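# Swing a pivoting hook into the cabinet door's eye

## Task

Open the cabinet door and secure it with the hook that pivots on the post: the hook must hang with its tip pointing down through the eye on the door, touching none of the table, the post, the cabinet or the door. The loose cabinet has to finish standing flat on its base, or the task fails. The result counts only if it holds by itself at the end, without the robot keeping it there.

## Robot and tools

Robot: two arms, left_arm and right_arm, each with a two-finger gripper. Joint speed and acceleration are capped, so large moves can finish short of the goal; check the pose in each result. Cameras: cam_head_left, cam_head_right, cam_left_wrist, cam_right_wrist, all 672x504.

Frames. Printed poses use one shared scene frame. The origin sits on the table top midway between the arms, +z is up, +x points out across the table, and left_arm is on the +y side. The names left and right refer to the arms, not to image sides. Each result line has the form left_arm: ... | right_arm: ..., giving end_effector_position in metres and end_effector_quat_wxyz. That position is the point between the closed finger pads. Fingers point along the gripper's +z axis and open and close along its y axis. Closed fingertips stick out about 19 mm past that point, open ones about 6 mm, and closing pushes the tips about 13 mm further out, so keep clearance above surfaces. Printed hand positions can be off, more so at long reach.

The 16-number row (used by both execute_actions and move): one flat list covering both arms. Numbers 1-8 are left_arm: dx, dy, dz, rx, ry, rz, then left_gripper position and speed. Numbers 9-16 are the same eight for right_arm and right_gripper. All values lie in [-1, 1], and both arms must always be filled in. dx..rz are offsets, not poses: they are expressed in that gripper's own axes and counted from the gripper's pose in the most recent result that showed it (before any such result, and for the second and later calls within one reply, from where the gripper is when the action begins). A value of 1.0 equals 0.6 m of travel or 180 degrees; rx, ry, rz together form a single rotation vector. Every row is counted from that same base pose, not from the preceding row, so all-zero offsets send an arm back to that base pose rather than holding still. To keep an arm put, give it the offset back to its wanted pose in the first call of a reply and zeros in later calls.

Gripper numbers are absolute. position +1 = fully open (85 mm), 0 is about 41 mm, near -0.8 the pads touch, and -1 closes until blocked (grip about 190 to 235 N per pad, set by the arm). speed sets how fast the gap changes: roughly 20 mm/s at -1, 85 at 0, 150 at +1. To leave a gripper unchanged, resend its previous two numbers, because 0 is a real command. To grip, send -1 and keep it there; to release, send something wider than the object; for a gentle hold, open, then close to just under the object's width. Fingers re-close by themselves, no further than commanded, if the object slips or is lost. position_measured_pct is about 50 - 50 x position (0 = fully open); stopping below about 90 short of the target means something is held or in the way, while about 90 or a little above means the pads met.

Tools.
execute_actions {actions, pictures}: actions holds at most one item, or is empty. [] only returns the current state (a look). {"rows": [...], "steps": n} runs up to 15 rows for n steps of 1/30 s (n at most 15, default 15); the last row repeats if rows run out. {"steps": n} with no rows is a wait of up to 300 steps counted from the last result, thinking time included. pictures chooses whether images come back. A refused call sends nothing.
move {target, speed}: target is one 16-number row as above; each gripper travels in a straight line toward its offset pose, all arms finishing together, over 0.5 to 10 s (cut off at 10 s). speed is the path's top speed in m/s, 0.002 to 0.5, default 0.25, with turning up to twice that in rad/s. Rotation takes the shorter way. Paths ignore obstacles and the other arm, and the gripper may lag, drift or overshoot the speed, especially with an almost straight arm. Gripper numbers are applied at the start. The result adds a move: line with the ending (done, off_target, moving, held, fault), the active limits (paced = the sent pose was clipped; held = a check blocked steps, after which the arm may suddenly move fast) and each gripper's remaining distance. If only one arm is named, the other finished.
wait {seconds}: 0 to 10 s with nothing new sent.
zoom_image {camera, region}: enlarge [x0, y0, x1, y1] in pixels (origin top-left, at most 504 by 504) from one camera's latest image.
finished_scene {scene}: ends the current scene, identified by its number, and grades it; irreversible. Only call it once the hook rests in the eye on its own.

Controller facts. Each step the commanded pose is clipped to 70 mm and 16 degrees from the measured pose; position wins over orientation if both cannot be met. After an action an arm continues only to its last clipped pose, so command the remainder next time. A Hand target line shows where the controller is heading. HELD marks steps where all or part of your row was withheld; pose unreachable means the clearance check changed or blocked that arm's command; too close counts the arm's mounting plate and its half of the rear frame as part of the arm.

Avoid: knocking anything off the table, tipping the cabinet, slamming or pressing hard (impact grows with speed and with how far the target lies beyond the contact), and arm-on-arm collisions. A joint torque at its load limit (48.6 N m for waist, shoulder, upper arm roll and elbow; 30.6 N m for the forearm roll and both wrist joints, carried weight included) freezes that arm for 10 s. Holding loads heats motors: a MOTOR HOT warning appears from 60 °C, and at 75 °C the arm goes weak and sags (OVER-TEMPERATURE FAULT). Random brief tugs or pushes can occur. Quick, smooth, low-effort motion is preferred.

Each tool is called after "Emit:" as name(argument=value, ...), one argument or row to a line, values as JSON.

## Session

Emit:
execute_actions(
  actions=[],
)

Scene clock: 0.00 s of 4360.00 s.
left_arm: end_effector_position=(+0.2147, +0.4686, +0.3700) position_measured_pct=0.0 end_effector_quat_wxyz=(+0.072, +0.988, -0.089, +0.100) | right_arm: end_effector_position=(+0.5498, -0.6256, +0.2574) position_measured_pct=0.0 end_effector_quat_wxyz=(+0.380, -0.072, +0.922, +0.032)
Joint positions: left_arm=[-0.912 -0.803  0.422  2.468  0.228  0.853 -2.496] | right_arm=[ 1.202  0.134 -0.572  2.086  0.857 -0.268  1.546]
Joint velocities: left_arm=[ 0.     0.    -0.    -0.     0.     0.001  0.002] | right_arm=[-0.    -0.     0.001  0.    -0.    -0.001  0.001]
Motor temperatures (°C, as the motors report them): left_arm=[35 34 30 33 38 38 40] | right_arm=[32 29 30 32 37 38 36]
Hand target (left_arm): +0.215, +0.469, +0.370; +0.072, +0.988, -0.089, +0.100
Hand target (right_arm): +0.550, -0.626, +0.257; +0.380, -0.072, +0.922, +0.032

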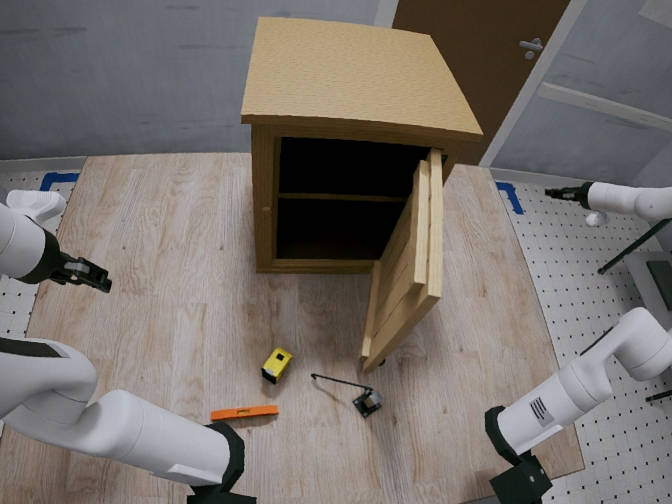

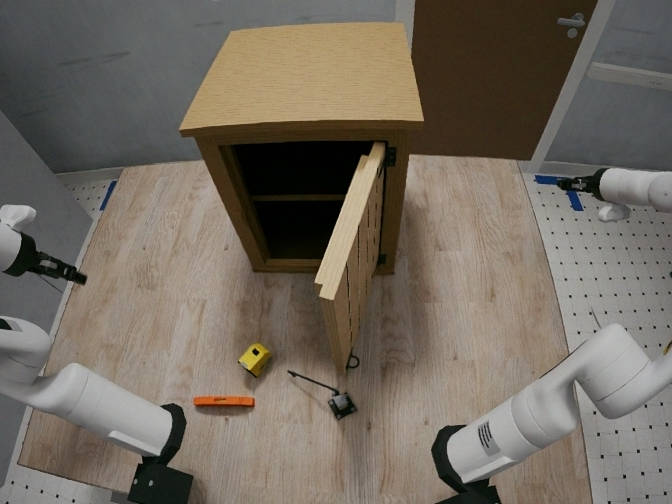

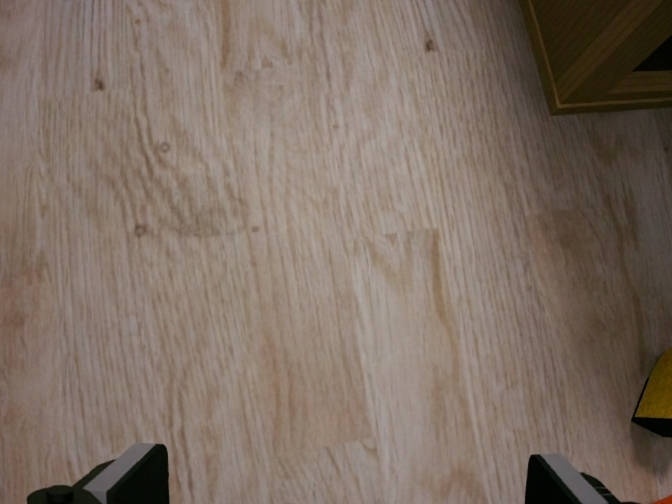

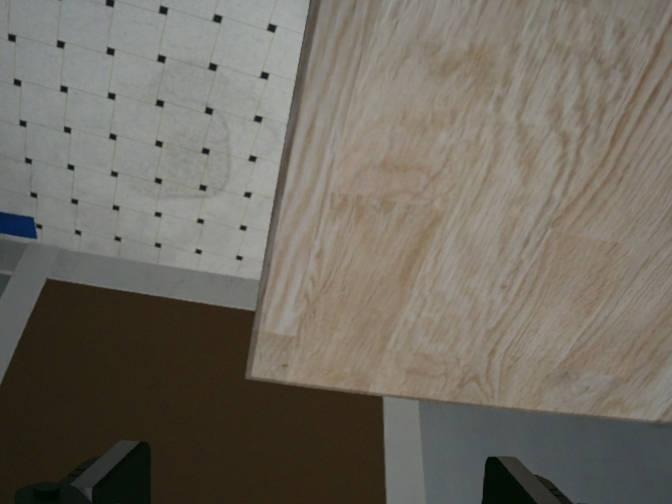

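Emit:
zoom_image(
  camera="cam_head_right",
  region=[240, 300, 440, 450],
)

Emit:
zoom_image(
  camera="cam_head_left",
  region=[260, 300, 460, 450],
)

Region (240, 300, 440, 450) of cam_head_right's 672x504 image, scaled by 2.520, with more detail than that image has; it fills the top 378 rows of this view, and the rest is white.

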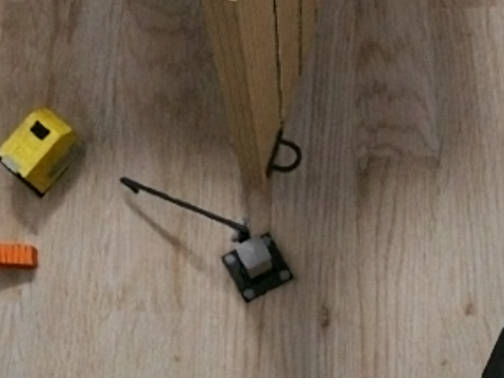

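Region (260, 300, 460, 450) of cam_head_left's 672x504 image, scaled by 2.520, with more detail than that image has; it fills the top 378 rows of this view, and the rest is white.

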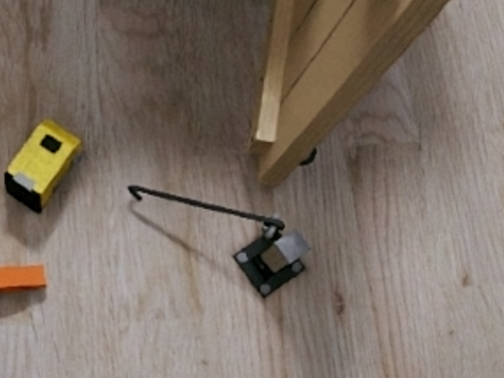

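Emit:
move(
  target=[0,0.65,0,0,0,0,1,0, 0,0,0,0,0,0,1,0],
  speed=0.3,
)

Scene clock: 19.47 s of 4360.00 s.
left_arm: end_effector_position=(+0.1405, +0.0886, +0.4183) position_measured_pct=0.0 end_effector_quat_wxyz=(+0.073, +0.988, -0.089, +0.099) | right_arm: end_effector_position=(+0.5498, -0.6256, +0.2574) position_measured_pct=0.0 end_effector_quat_wxyz=(+0.380, -0.072, +0.922, +0.032)
Joint positions: left_arm=[-0.777 -1.544  1.342  2.038  0.937  1.467 -1.589] | right_arm=[ 1.202  0.134 -0.572  2.086  0.857 -0.268  1.546]
Joint velocities: left_arm=[-0.005 -0.005  0.003 -0.005 -0.003 -0.001  0.005] | right_arm=[ 0.    -0.     0.     0.    -0.     0.     0.001]
Motor temperatures (°C, as the motors report them): left_arm=[35 34 30 34 38 38 40] | right_arm=[32 29 30 32 37 38 36]
Hand target (left_arm): +0.141, +0.089, +0.418; +0.073, +0.988, -0.089, +0.099
Hand target (right_arm): +0.550, -0.626, +0.257; +0.380, -0.072, +0.922, +0.032
Off the commanded pose (left_arm): 0.000 m, 0 deg.
Off the commanded pose (right_arm): 0.000 m, 0 deg.
After step 90, 14.63 s passed at rest.
move: done

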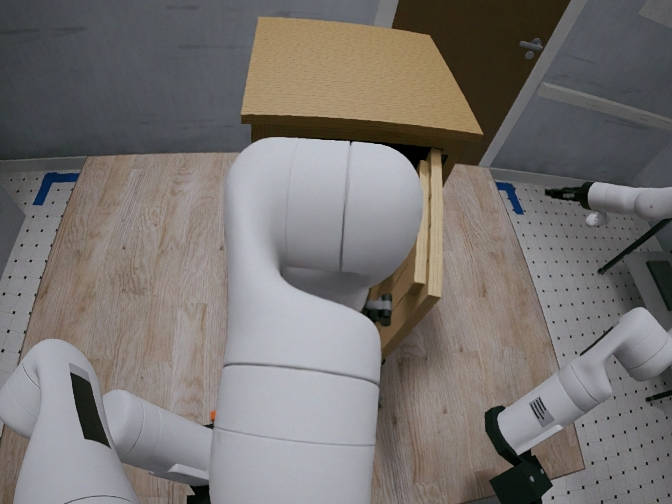

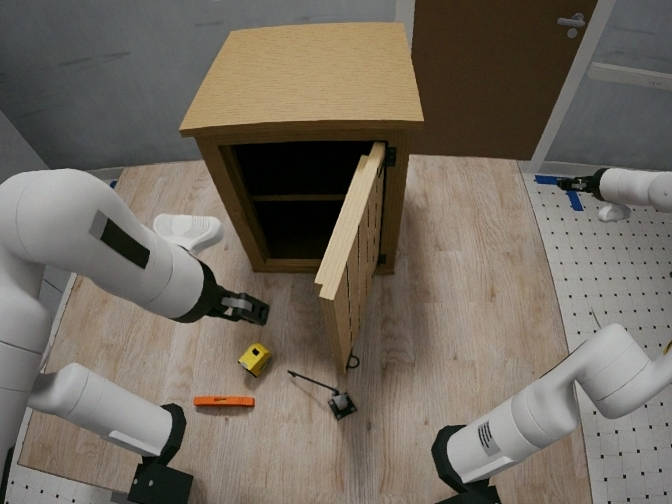

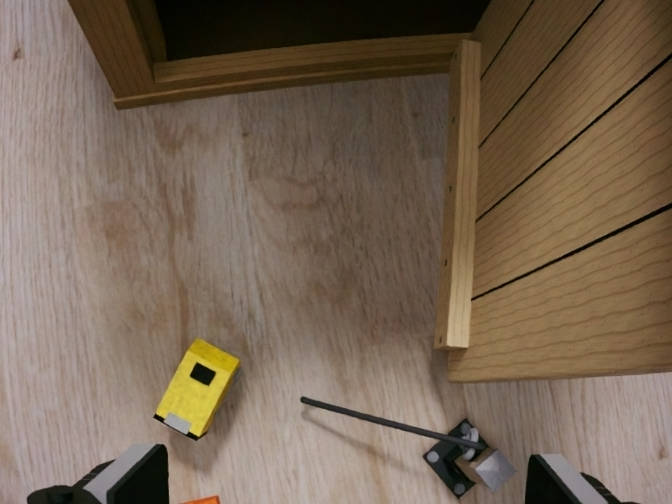

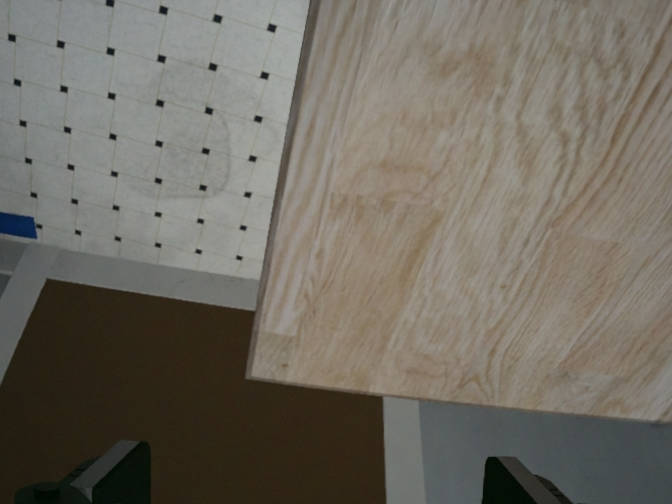

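Emit:
move(
  target=[0,0,0,0.0465,-0.063,-0.0567,1,0, 0.186,0.609,-0.275,0.021,0.248,0.047,-1,0],
  speed=0.3,
)

Scene clock: 71.73 s of 4360.00 s.
left_arm: end_effector_position=(+0.1404, +0.0885, +0.4181) position_measured_pct=0.0 end_effector_quat_wxyz=(+0.001, +1.000, -0.001, -0.000) | right_arm: end_effector_position=(+0.3004, -0.2963, +0.2963) position_measured_pct=91.7 end_effector_quat_wxyz=(+0.001, -0.000, +1.000, -0.002)
Joint positions: left_arm=[-0.948 -1.551  1.387  1.846  0.863  1.675 -1.375] | right_arm=[ 0.135  0.485 -1.113  2.258  0.967  1.348 -0.177]
Joint velocities: left_arm=[-0.    -0.     0.    -0.001 -0.     0.001  0.   ] | right_arm=[-0.006  0.004 -0.002 -0.    -0.001  0.001 -0.001]
Motor temperatures (°C, as the motors report them): left_arm=[35 35 30 34 38 38 40] | right_arm=[32 31 30 32 37 38 36]
Hand target (left_arm): +0.140, +0.088, +0.418; +0.001, +1.000, -0.001, -0.000
Hand target (right_arm): +0.300, -0.296, +0.296; +0.001, -0.001, +1.000, -0.002
Off the commanded pose (left_arm): 0.000 m, 0 deg.
Off the commanded pose (right_arm): 0.001 m, 0 deg.
After step 90, 46.20 s passed at rest.
move: done; limits=paced

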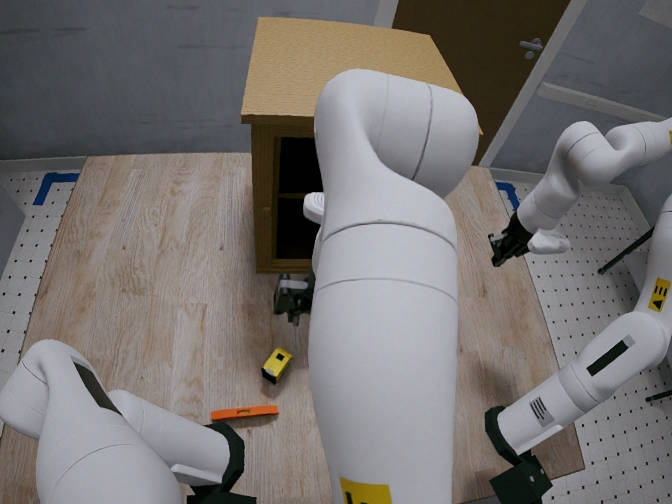

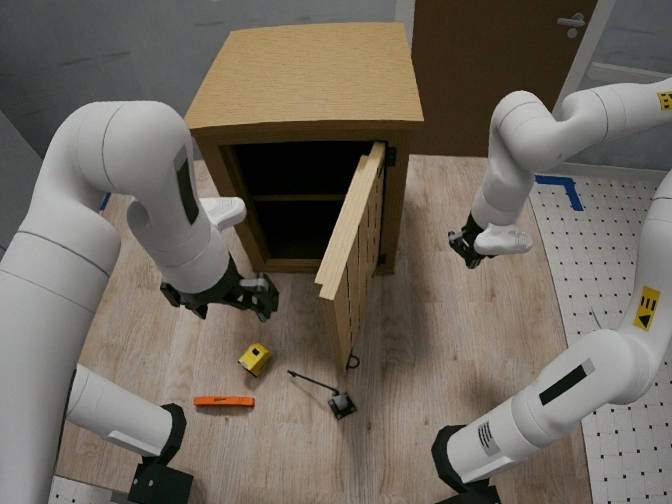

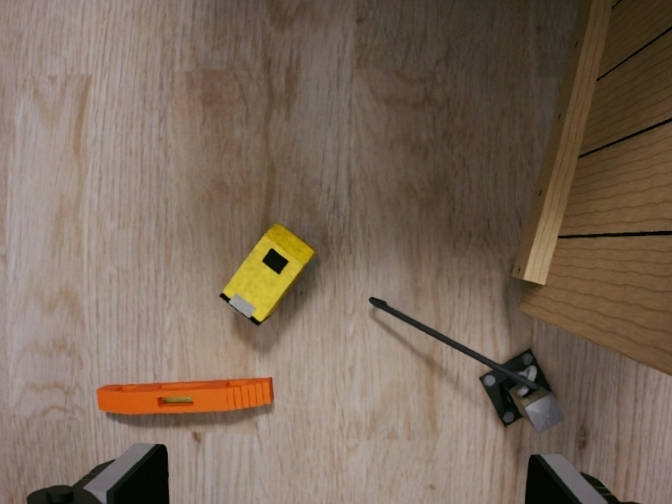

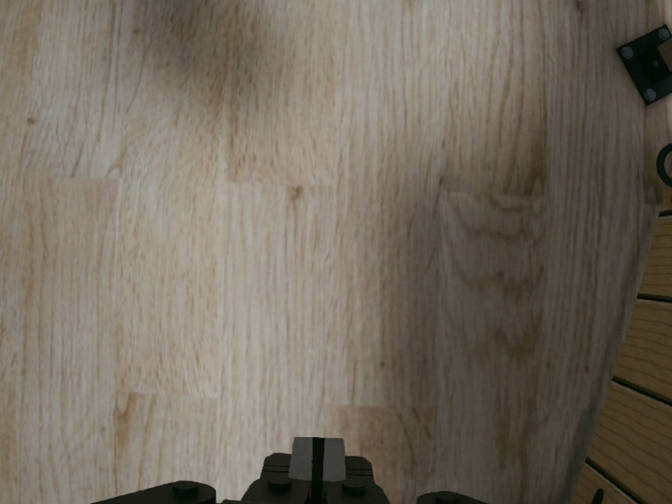

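Emit:
move(
  target=[0,0,0,0,0,0,1,0, 0.033,0.26,0.16,0,0,0,-1,0],
  speed=0.2,
)

Scene clock: 95.60 s of 4360.00 s.
left_arm: end_effector_position=(+0.1404, +0.0885, +0.4181) position_measured_pct=0.0 end_effector_quat_wxyz=(+0.001, +1.000, -0.001, -0.000) | right_arm: end_effector_position=(+0.2811, -0.1411, +0.1998) position_measured_pct=91.7 end_effector_quat_wxyz=(+0.001, -0.001, +1.000, -0.003)
Joint positions: left_arm=[-0.948 -1.551  1.387  1.846  0.863  1.675 -1.375] | right_arm=[-0.222  1.013 -0.851  2.11   1.293  1.362 -0.574]
Joint velocities: left_arm=[ 0.    -0.     0.    -0.001  0.     0.    -0.003] | right_arm=[-0.004  0.006  0.001 -0.     0.    -0.     0.   ]
Motor temperatures (°C, as the motors report them): left_arm=[35 36 30 34 38 38 40] | right_arm=[32 31 30 32 37 38 36]
Hand target (left_arm): +0.140, +0.088, +0.418; +0.001, +1.000, -0.001, -0.000
Hand target (right_arm): +0.281, -0.141, +0.200; +0.001, -0.001, +1.000, -0.003
Off the commanded pose (left_arm): 0.000 m, 0 deg.
Off the commanded pose (right_arm): 0.001 m, 0 deg.
After step 90, 19.40 s passed at rest.
move: done

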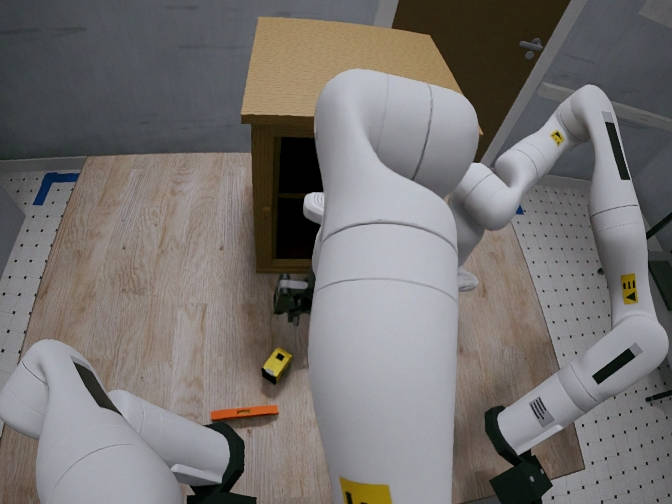

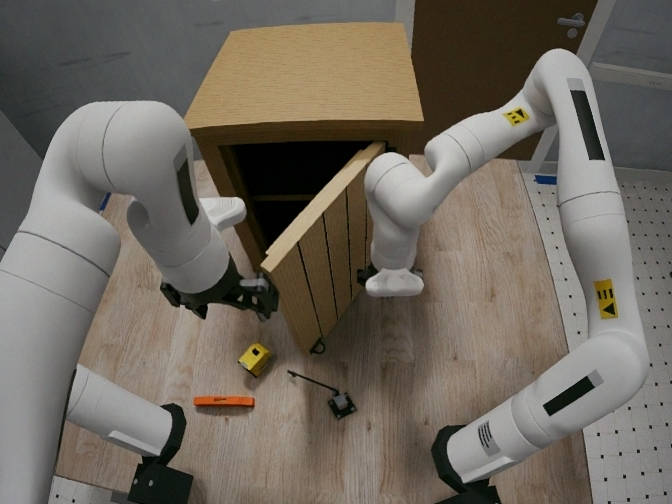

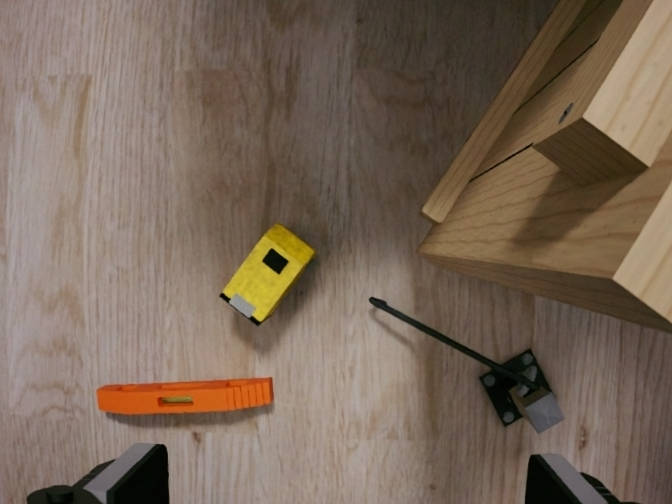

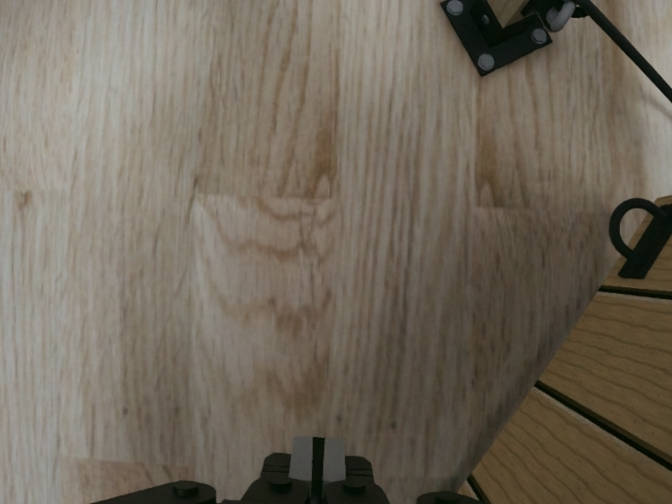

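Emit:
execute_actions(
  actions=[],
)

Scene clock: 98.93 s of 4360.00 s.
left_arm: end_effector_position=(+0.1404, +0.0885, +0.4181) position_measured_pct=0.0 end_effector_quat_wxyz=(+0.001, +1.000, -0.001, -0.000) | right_arm: end_effector_position=(+0.2809, -0.1409, +0.1997) position_measured_pct=91.7 end_effector_quat_wxyz=(+0.001, -0.001, +1.000, -0.003)
Joint positions: left_arm=[-0.948 -1.551  1.387  1.846  0.863  1.675 -1.375] | right_arm=[-0.223  1.014 -0.851  2.11   1.293  1.362 -0.574]
Joint velocities: left_arm=[-0.    -0.     0.     0.     0.    -0.001 -0.   ] | right_arm=[-0.     0.    -0.    -0.    -0.    -0.001 -0.002]
Motor temperatures (°C, as the motors report them): left_arm=[35 36 30 34 38 38 40] | right_arm=[32 31 30 32 37 38 36]
Hand target (left_arm): +0.140, +0.088, +0.418; +0.001, +1.000, -0.001, -0.000
Hand target (right_arm): +0.281, -0.141, +0.200; +0.001, -0.001, +1.000, -0.003
Off the commanded pose (left_arm): 0.000 m, 0 deg.
Off the commanded pose (right_arm): 0.000 m, 0 deg.
Steps of this call (steps 1 to 90: nothing new was sent; then 0.33 s passed at rest). Readings (end_effector_position | what the end effector reports):
1: left_arm (+0.1404, +0.0885, +0.4181) | right_arm (+0.2811, -0.1410, +0.1998) | left_arm position_measured_pct=0.0 | right_arm position_measured_pct=91.7
2: left_arm (+0.1404, +0.0885, +0.4181) | right_arm (+0.2810, -0.1410, +0.1997) | left_arm position_measured_pct=0.0 | right_arm position_measured_pct=91.7
4: left_arm (+0.1404, +0.0885, +0.4181) | right_arm (+0.2810, -0.1409, +0.1997) | left_arm position_measured_pct=0.0 | right_arm position_measured_pct=91.7
8: left_arm (+0.1404, +0.0885, +0.4181) | right_arm (+0.2809, -0.1409, +0.1997) | left_arm position_measured_pct=0.0 | right_arm position_measured_pct=91.7
90: the state above

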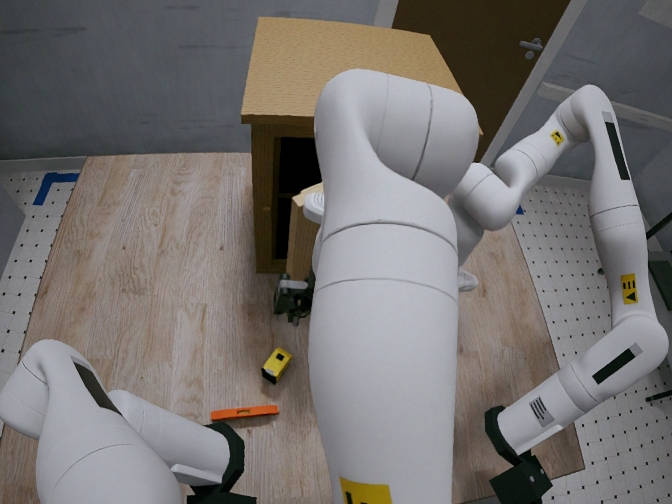

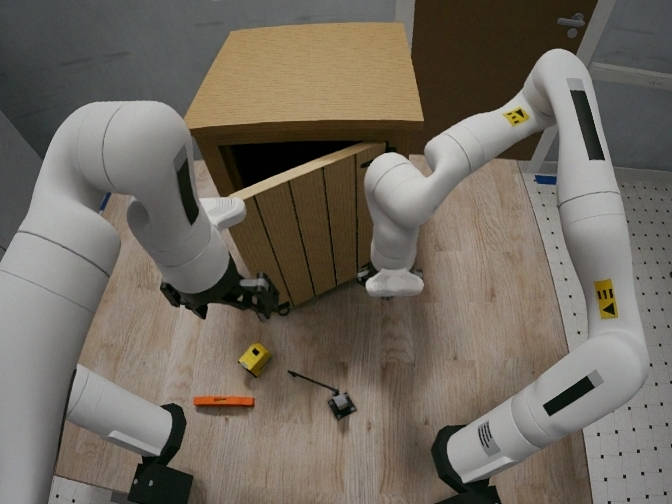

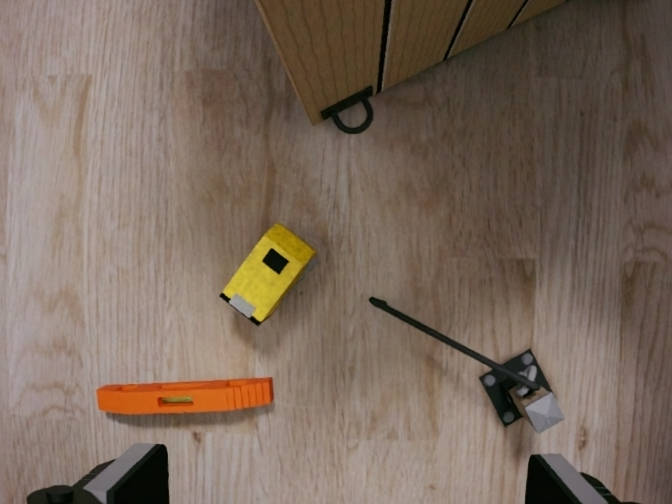

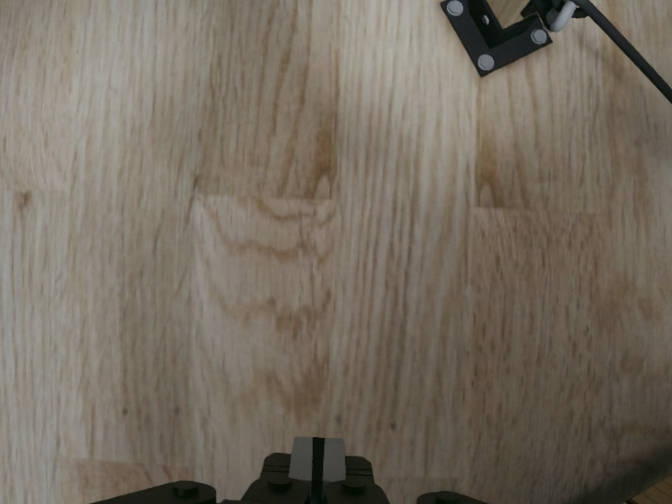

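Emit:
wait(
  seconds=2,
)

Scene clock: 106.93 s of 4360.00 s.
left_arm: end_effector_position=(+0.1404, +0.0885, +0.4181) position_measured_pct=0.0 end_effector_quat_wxyz=(+0.001, +1.000, -0.001, -0.000) | right_arm: end_effector_position=(+0.2809, -0.1409, +0.1997) position_measured_pct=91.7 end_effector_quat_wxyz=(+0.001, -0.001, +1.000, -0.003)
Joint positions: left_arm=[-0.948 -1.551  1.387  1.846  0.863  1.675 -1.375] | right_arm=[-0.223  1.014 -0.851  2.11   1.293  1.362 -0.574]
Joint velocities: left_arm=[-0.    -0.001 -0.     0.001  0.     0.    -0.   ] | right_arm=[ 0.     0.     0.001 -0.001  0.     0.001 -0.   ]
Motor temperatures (°C, as the motors report them): left_arm=[35 36 30 34 38 38 40] | right_arm=[32 31 30 32 37 38 36]
Hand target (left_arm): +0.140, +0.088, +0.418; +0.001, +1.000, -0.001, -0.000
Hand target (right_arm): +0.281, -0.141, +0.200; +0.001, -0.001, +1.000, -0.003
Off the commanded pose (left_arm): 0.000 m, 0 deg.
Off the commanded pose (right_arm): 0.000 m, 0 deg.
Steps of this call (steps 1 to 90: nothing new was sent; then 5.00 s passed at rest). Readings (end_effector_position | what the end effector reports):
1: left_arm (+0.1404, +0.0885, +0.4181) | right_arm (+0.2809, -0.1409, +0.1997) | left_arm position_measured_pct=0.0 | right_arm position_measured_pct=91.7
2: left_arm (+0.1404, +0.0885, +0.4181) | right_arm (+0.2809, -0.1409, +0.1997) | left_arm position_measured_pct=0.0 | right_arm position_measured_pct=91.7
4: left_arm (+0.1404, +0.0885, +0.4181) | right_arm (+0.2809, -0.1409, +0.1997) | left_arm position_measured_pct=0.0 | right_arm position_measured_pct=91.7
8: left_arm (+0.1404, +0.0885, +0.4181) | right_arm (+0.2809, -0.1409, +0.1997) | left_arm position_measured_pct=0.0 | right_arm position_measured_pct=91.7
90: the state above

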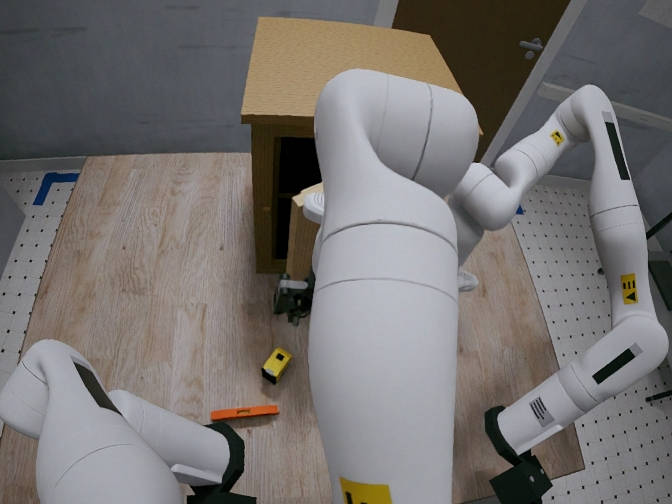

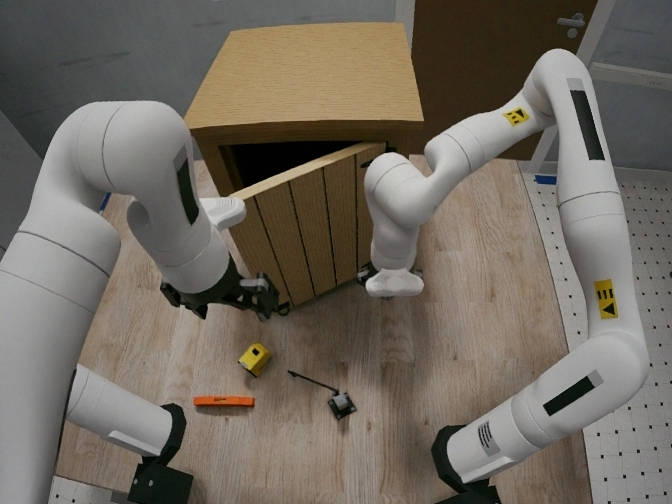

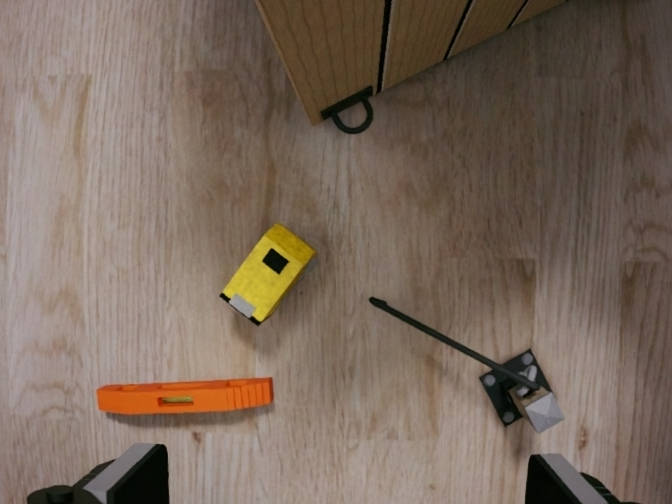

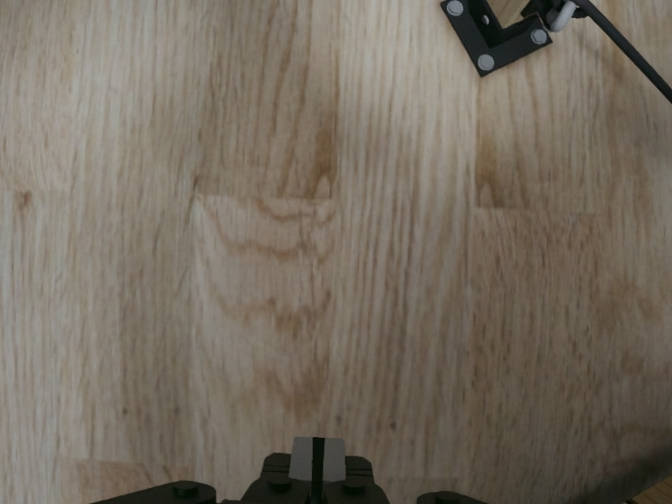

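Emit:
move(
  target=[0.34,0.02,-0.3,0,0,0.36,1,0, 0,0,0,0,0,0,-1,0],
  speed=0.2,
)

Scene clock: 127.27 s of 4360.00 s.
left_arm: end_effector_position=(+0.3437, +0.0757, +0.5983) position_measured_pct=0.0 end_effector_quat_wxyz=(+0.001, +0.843, -0.537, +0.000) | right_arm: end_effector_position=(+0.2809, -0.1409, +0.1997) position_measured_pct=91.7 end_effector_quat_wxyz=(+0.001, -0.001, +1.000, -0.003)
Joint positions: left_arm=[-1.489 -1.148  1.615  0.927  0.556  1.921 -2.249] | right_arm=[-0.223  1.014 -0.851  2.11   1.293  1.362 -0.574]
Joint velocities: left_arm=[-0.01   0.001  0.    -0.007  0.     0.003  0.002] | right_arm=[ 0.     0.     0.     0.     0.001  0.    -0.   ]
Motor temperatures (°C, as the motors report them): left_arm=[35 36 30 34 38 38 40] | right_arm=[32 31 30 32 37 38 36]
Hand target (left_arm): +0.344, +0.076, +0.598; +0.001, +0.843, -0.537, +0.000
Hand target (right_arm): +0.281, -0.141, +0.200; +0.001, -0.001, +1.000, -0.003
Off the commanded pose (left_arm): 0.001 m, 0 deg.
Off the commanded pose (right_arm): 0.000 m, 0 deg.
After step 90, 14.07 s passed at rest.
move: done

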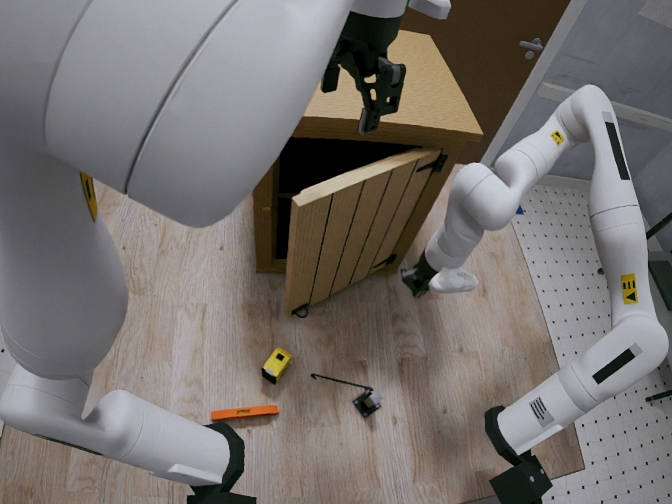

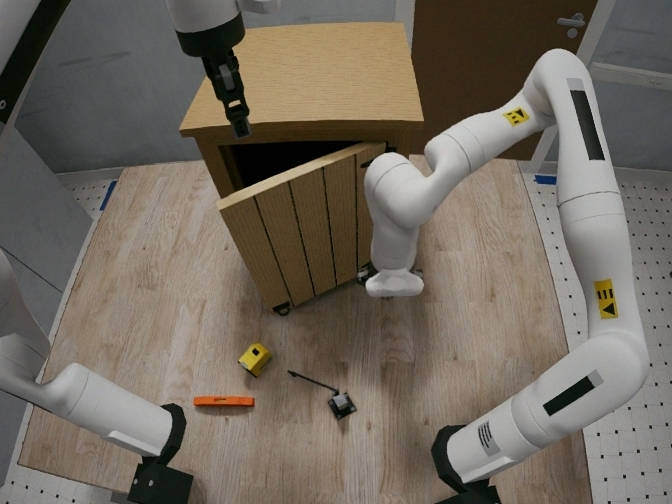

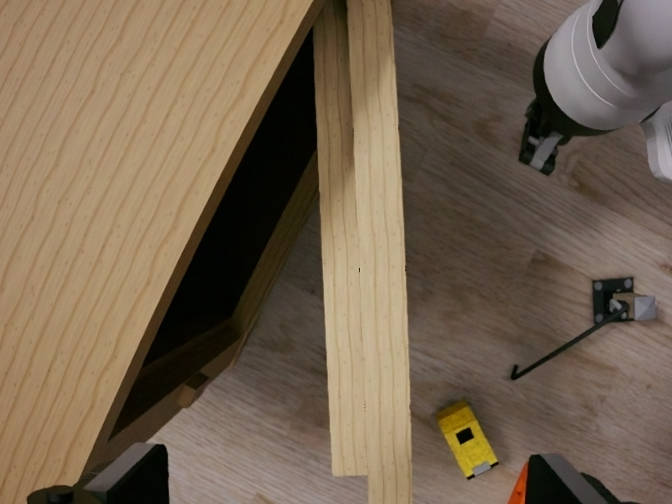

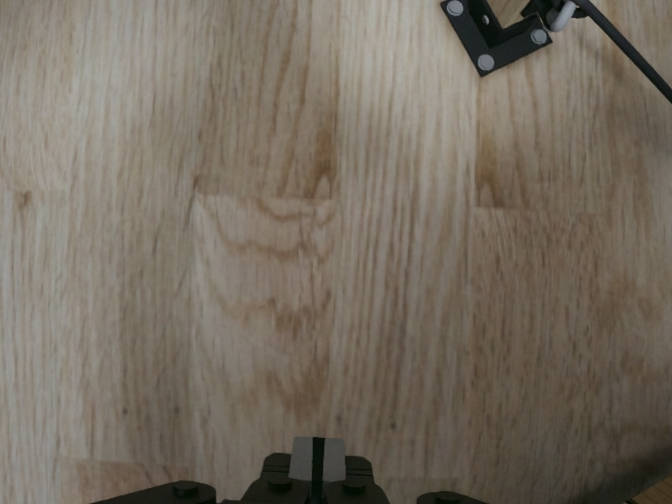

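Emit:
move(
  target=[0,0.035,0.22,0,0,0,0.4,0, 0,0,0,0,0,0,-1,0],
  speed=0.15,
)

Scene clock: 155.33 s of 4360.00 s.
left_arm: end_effector_position=(+0.3248, +0.0671, +0.4662) position_measured_pct=29.8 end_effector_quat_wxyz=(+0.001, +0.844, -0.537, +0.000) | right_arm: end_effector_position=(+0.2809, -0.1409, +0.1997) position_measured_pct=91.7 end_effector_quat_wxyz=(+0.001, -0.001, +1.000, -0.003)
Joint positions: left_arm=[-1.385 -1.258  1.645  1.384  0.616  1.555 -2.36 ] | right_arm=[-0.223  1.014 -0.851  2.11   1.293  1.362 -0.574]
Joint velocities: left_arm=[ 0.004 -0.002  0.001  0.003 -0.    -0.003 -0.001] | right_arm=[-0.    -0.     0.001 -0.    -0.    -0.    -0.003]
Motor temperatures (°C, as the motors report them): left_arm=[35 37 30 34 38 38 40] | right_arm=[32 31 30 32 37 38 36]
Hand target (left_arm): +0.325, +0.067, +0.466; +0.001, +0.844, -0.537, +0.000
Hand target (right_arm): +0.281, -0.141, +0.200; +0.001, -0.001, +1.000, -0.003
Off the commanded pose (left_arm): 0.001 m, 0 deg.
Off the commanded pose (right_arm): 0.000 m, 0 deg.
After step 90, 23.77 s passed at rest.
move: done

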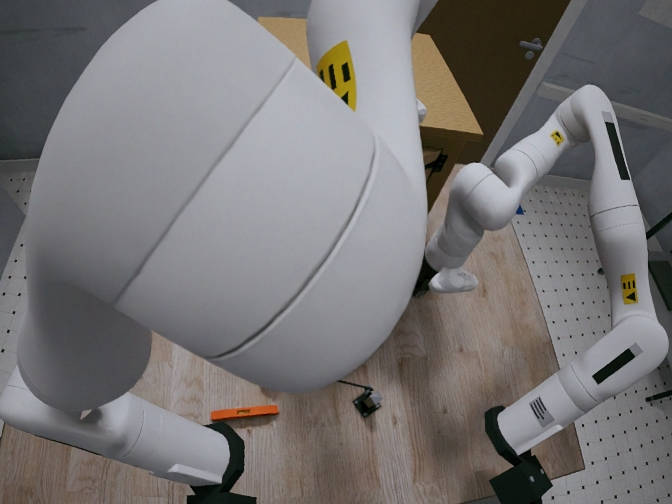

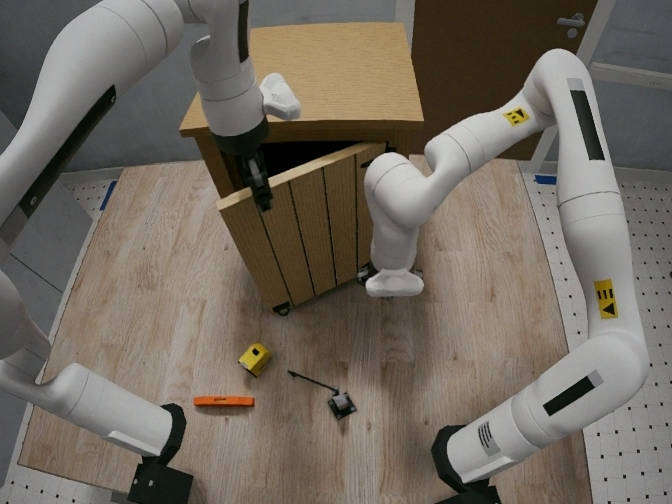

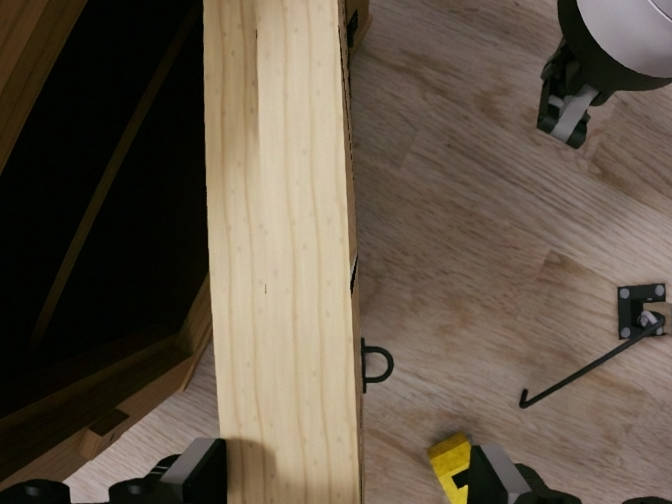

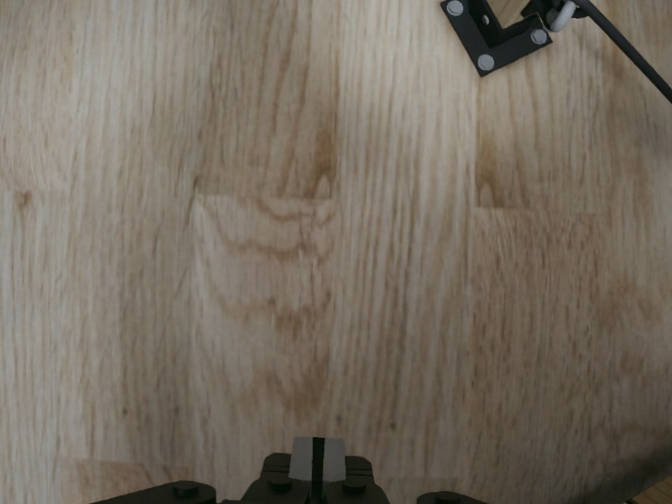

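Emit:
move(
  target=[0,-0.014,0.055,0,0,0,0.7,0, 0,0,0,0,0,0,-1,0],
  speed=0.08,
)

Scene clock: 164.07 s of 4360.00 s.
left_arm: end_effector_position=(+0.3324, +0.0707, +0.4333) position_measured_pct=15.1 end_effector_quat_wxyz=(+0.001, +0.844, -0.537, +0.000) | right_arm: end_effector_position=(+0.2809, -0.1409, +0.1997) position_measured_pct=91.7 end_effector_quat_wxyz=(+0.001, -0.001, +1.000, -0.003)
Joint positions: left_arm=[-1.403 -1.283  1.662  1.454  0.639  1.474 -2.4  ] | right_arm=[-0.223  1.014 -0.851  2.11   1.293  1.362 -0.574]
Joint velocities: left_arm=[-0.    -0.001  0.     0.001  0.    -0.002  0.001] | right_arm=[ 0.    -0.    -0.002  0.     0.001 -0.001  0.   ]
Motor temperatures (°C, as the motors report them): left_arm=[35 37 30 34 38 38 40] | right_arm=[32 31 30 32 37 38 36]
Hand target (left_arm): +0.332, +0.071, +0.433; +0.001, +0.844, -0.537, +0.000
Hand target (right_arm): +0.281, -0.141, +0.200; +0.001, -0.001, +1.000, -0.003
Off the commanded pose (left_arm): 0.000 m, 0 deg.
Off the commanded pose (right_arm): 0.000 m, 0 deg.
After step 90, 4.93 s passed at rest.
move: done

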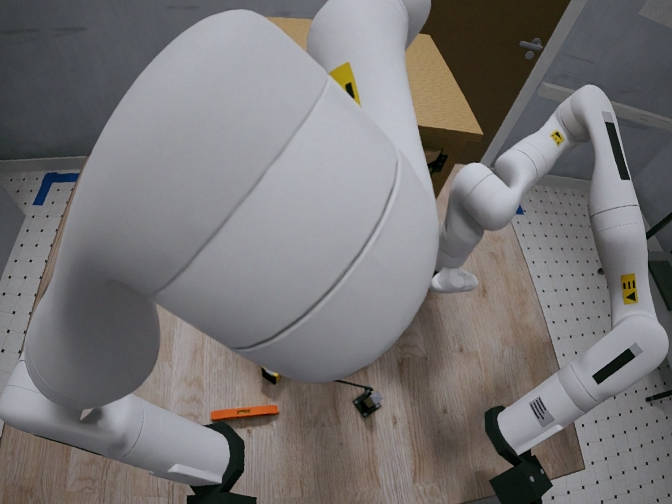

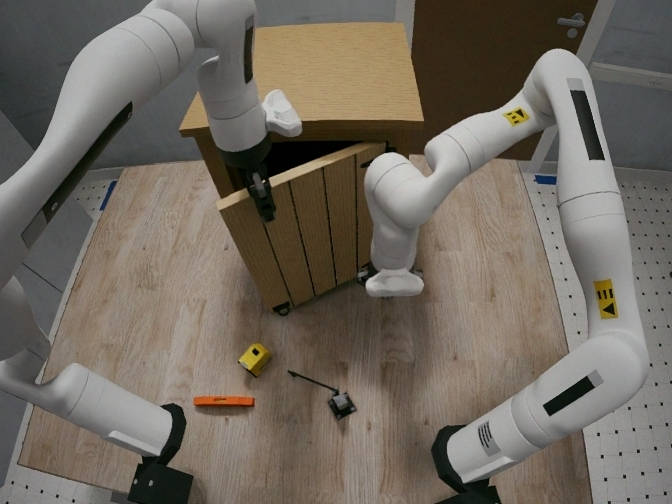

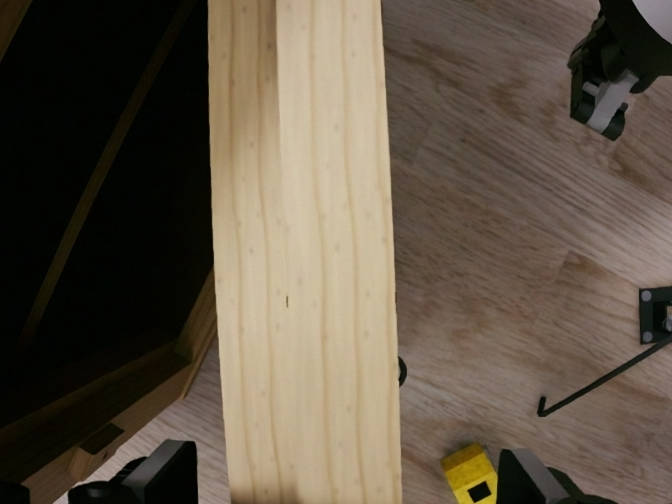

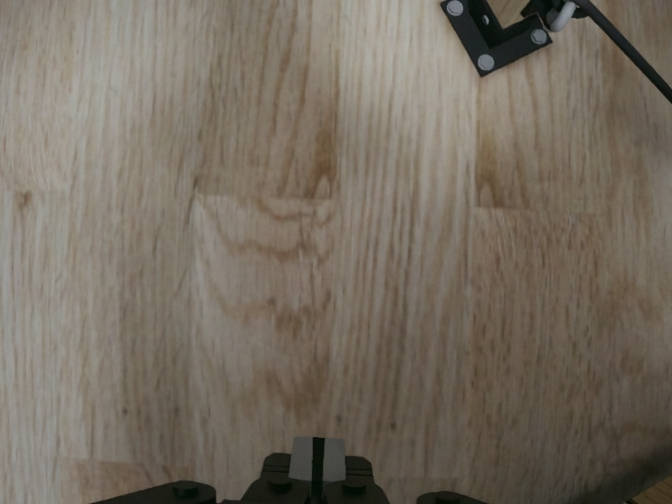

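Emit:
move(
  target=[0,0,0,0,0,0,0.7,0, 0.222,0.268,0.133,0,0,-0.317,0.2,0],
  speed=0.2,
)

Scene clock: 189.07 s of 4360.00 s.
left_arm: end_effector_position=(+0.3325, +0.0708, +0.4333) position_measured_pct=15.1 end_effector_quat_wxyz=(+0.001, +0.844, -0.537, +0.000) | right_arm: end_effector_position=(+0.1541, +0.0192, +0.1205) position_measured_pct=40.1 end_effector_quat_wxyz=(+0.002, -0.474, +0.881, -0.002)
Joint positions: left_arm=[-1.403 -1.282  1.662  1.454  0.639  1.474 -2.4  ] | right_arm=[-0.55   1.505 -0.761  1.832  1.476  1.372  0.11 ]
Joint velocities: left_arm=[-0.002 -0.     0.    -0.002  0.001  0.001 -0.   ] | right_arm=[-0.003  0.003  0.002 -0.002 -0.001 -0.002  0.003]
Motor temperatures (°C, as the motors report them): left_arm=[35 37 30 34 38 38 40] | right_arm=[32 32 31 32 37 38 36]
Hand target (left_arm): +0.332, +0.071, +0.433; +0.001, +0.844, -0.537, +0.000
Hand target (right_arm): +0.148, +0.019, +0.119; +0.000, -0.479, +0.878, -0.003
Off the commanded pose (left_arm): 0.000 m, 0 deg.
Off the commanded pose (right_arm): 0.007 m, 1 deg.
After step 90, 19.10 s passed at rest.
move: off_target (right_arm)

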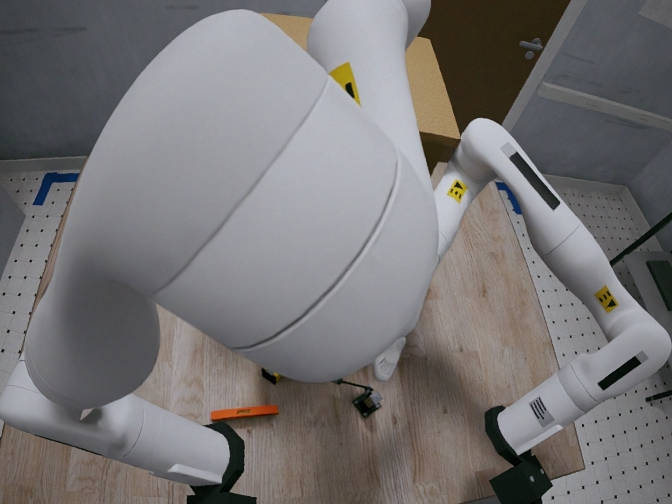

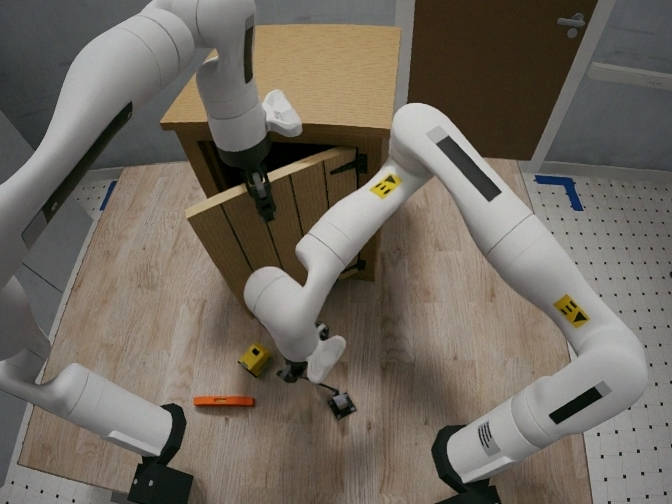

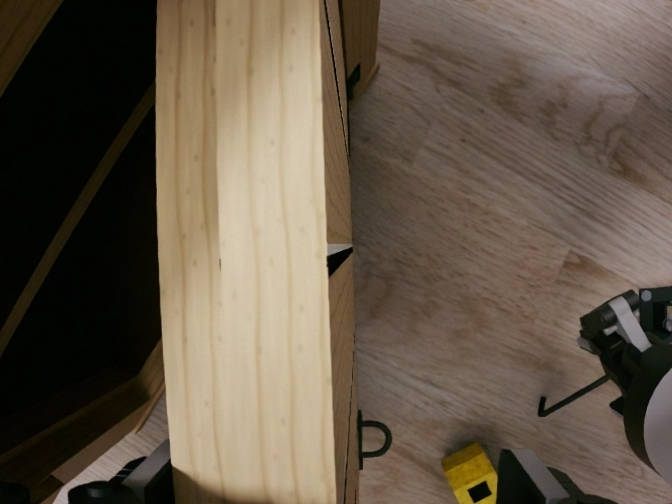

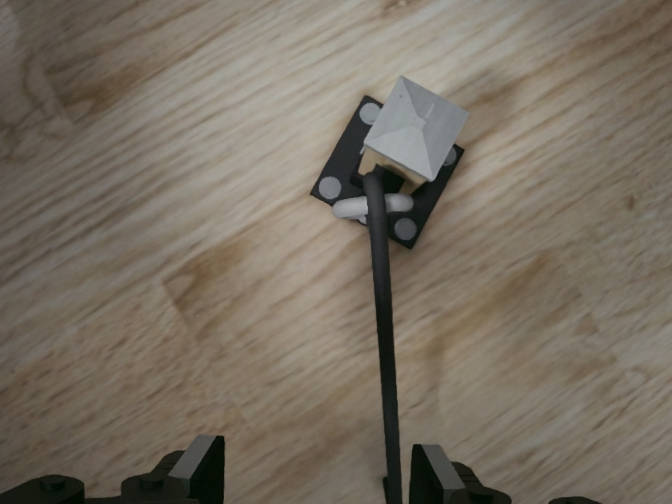

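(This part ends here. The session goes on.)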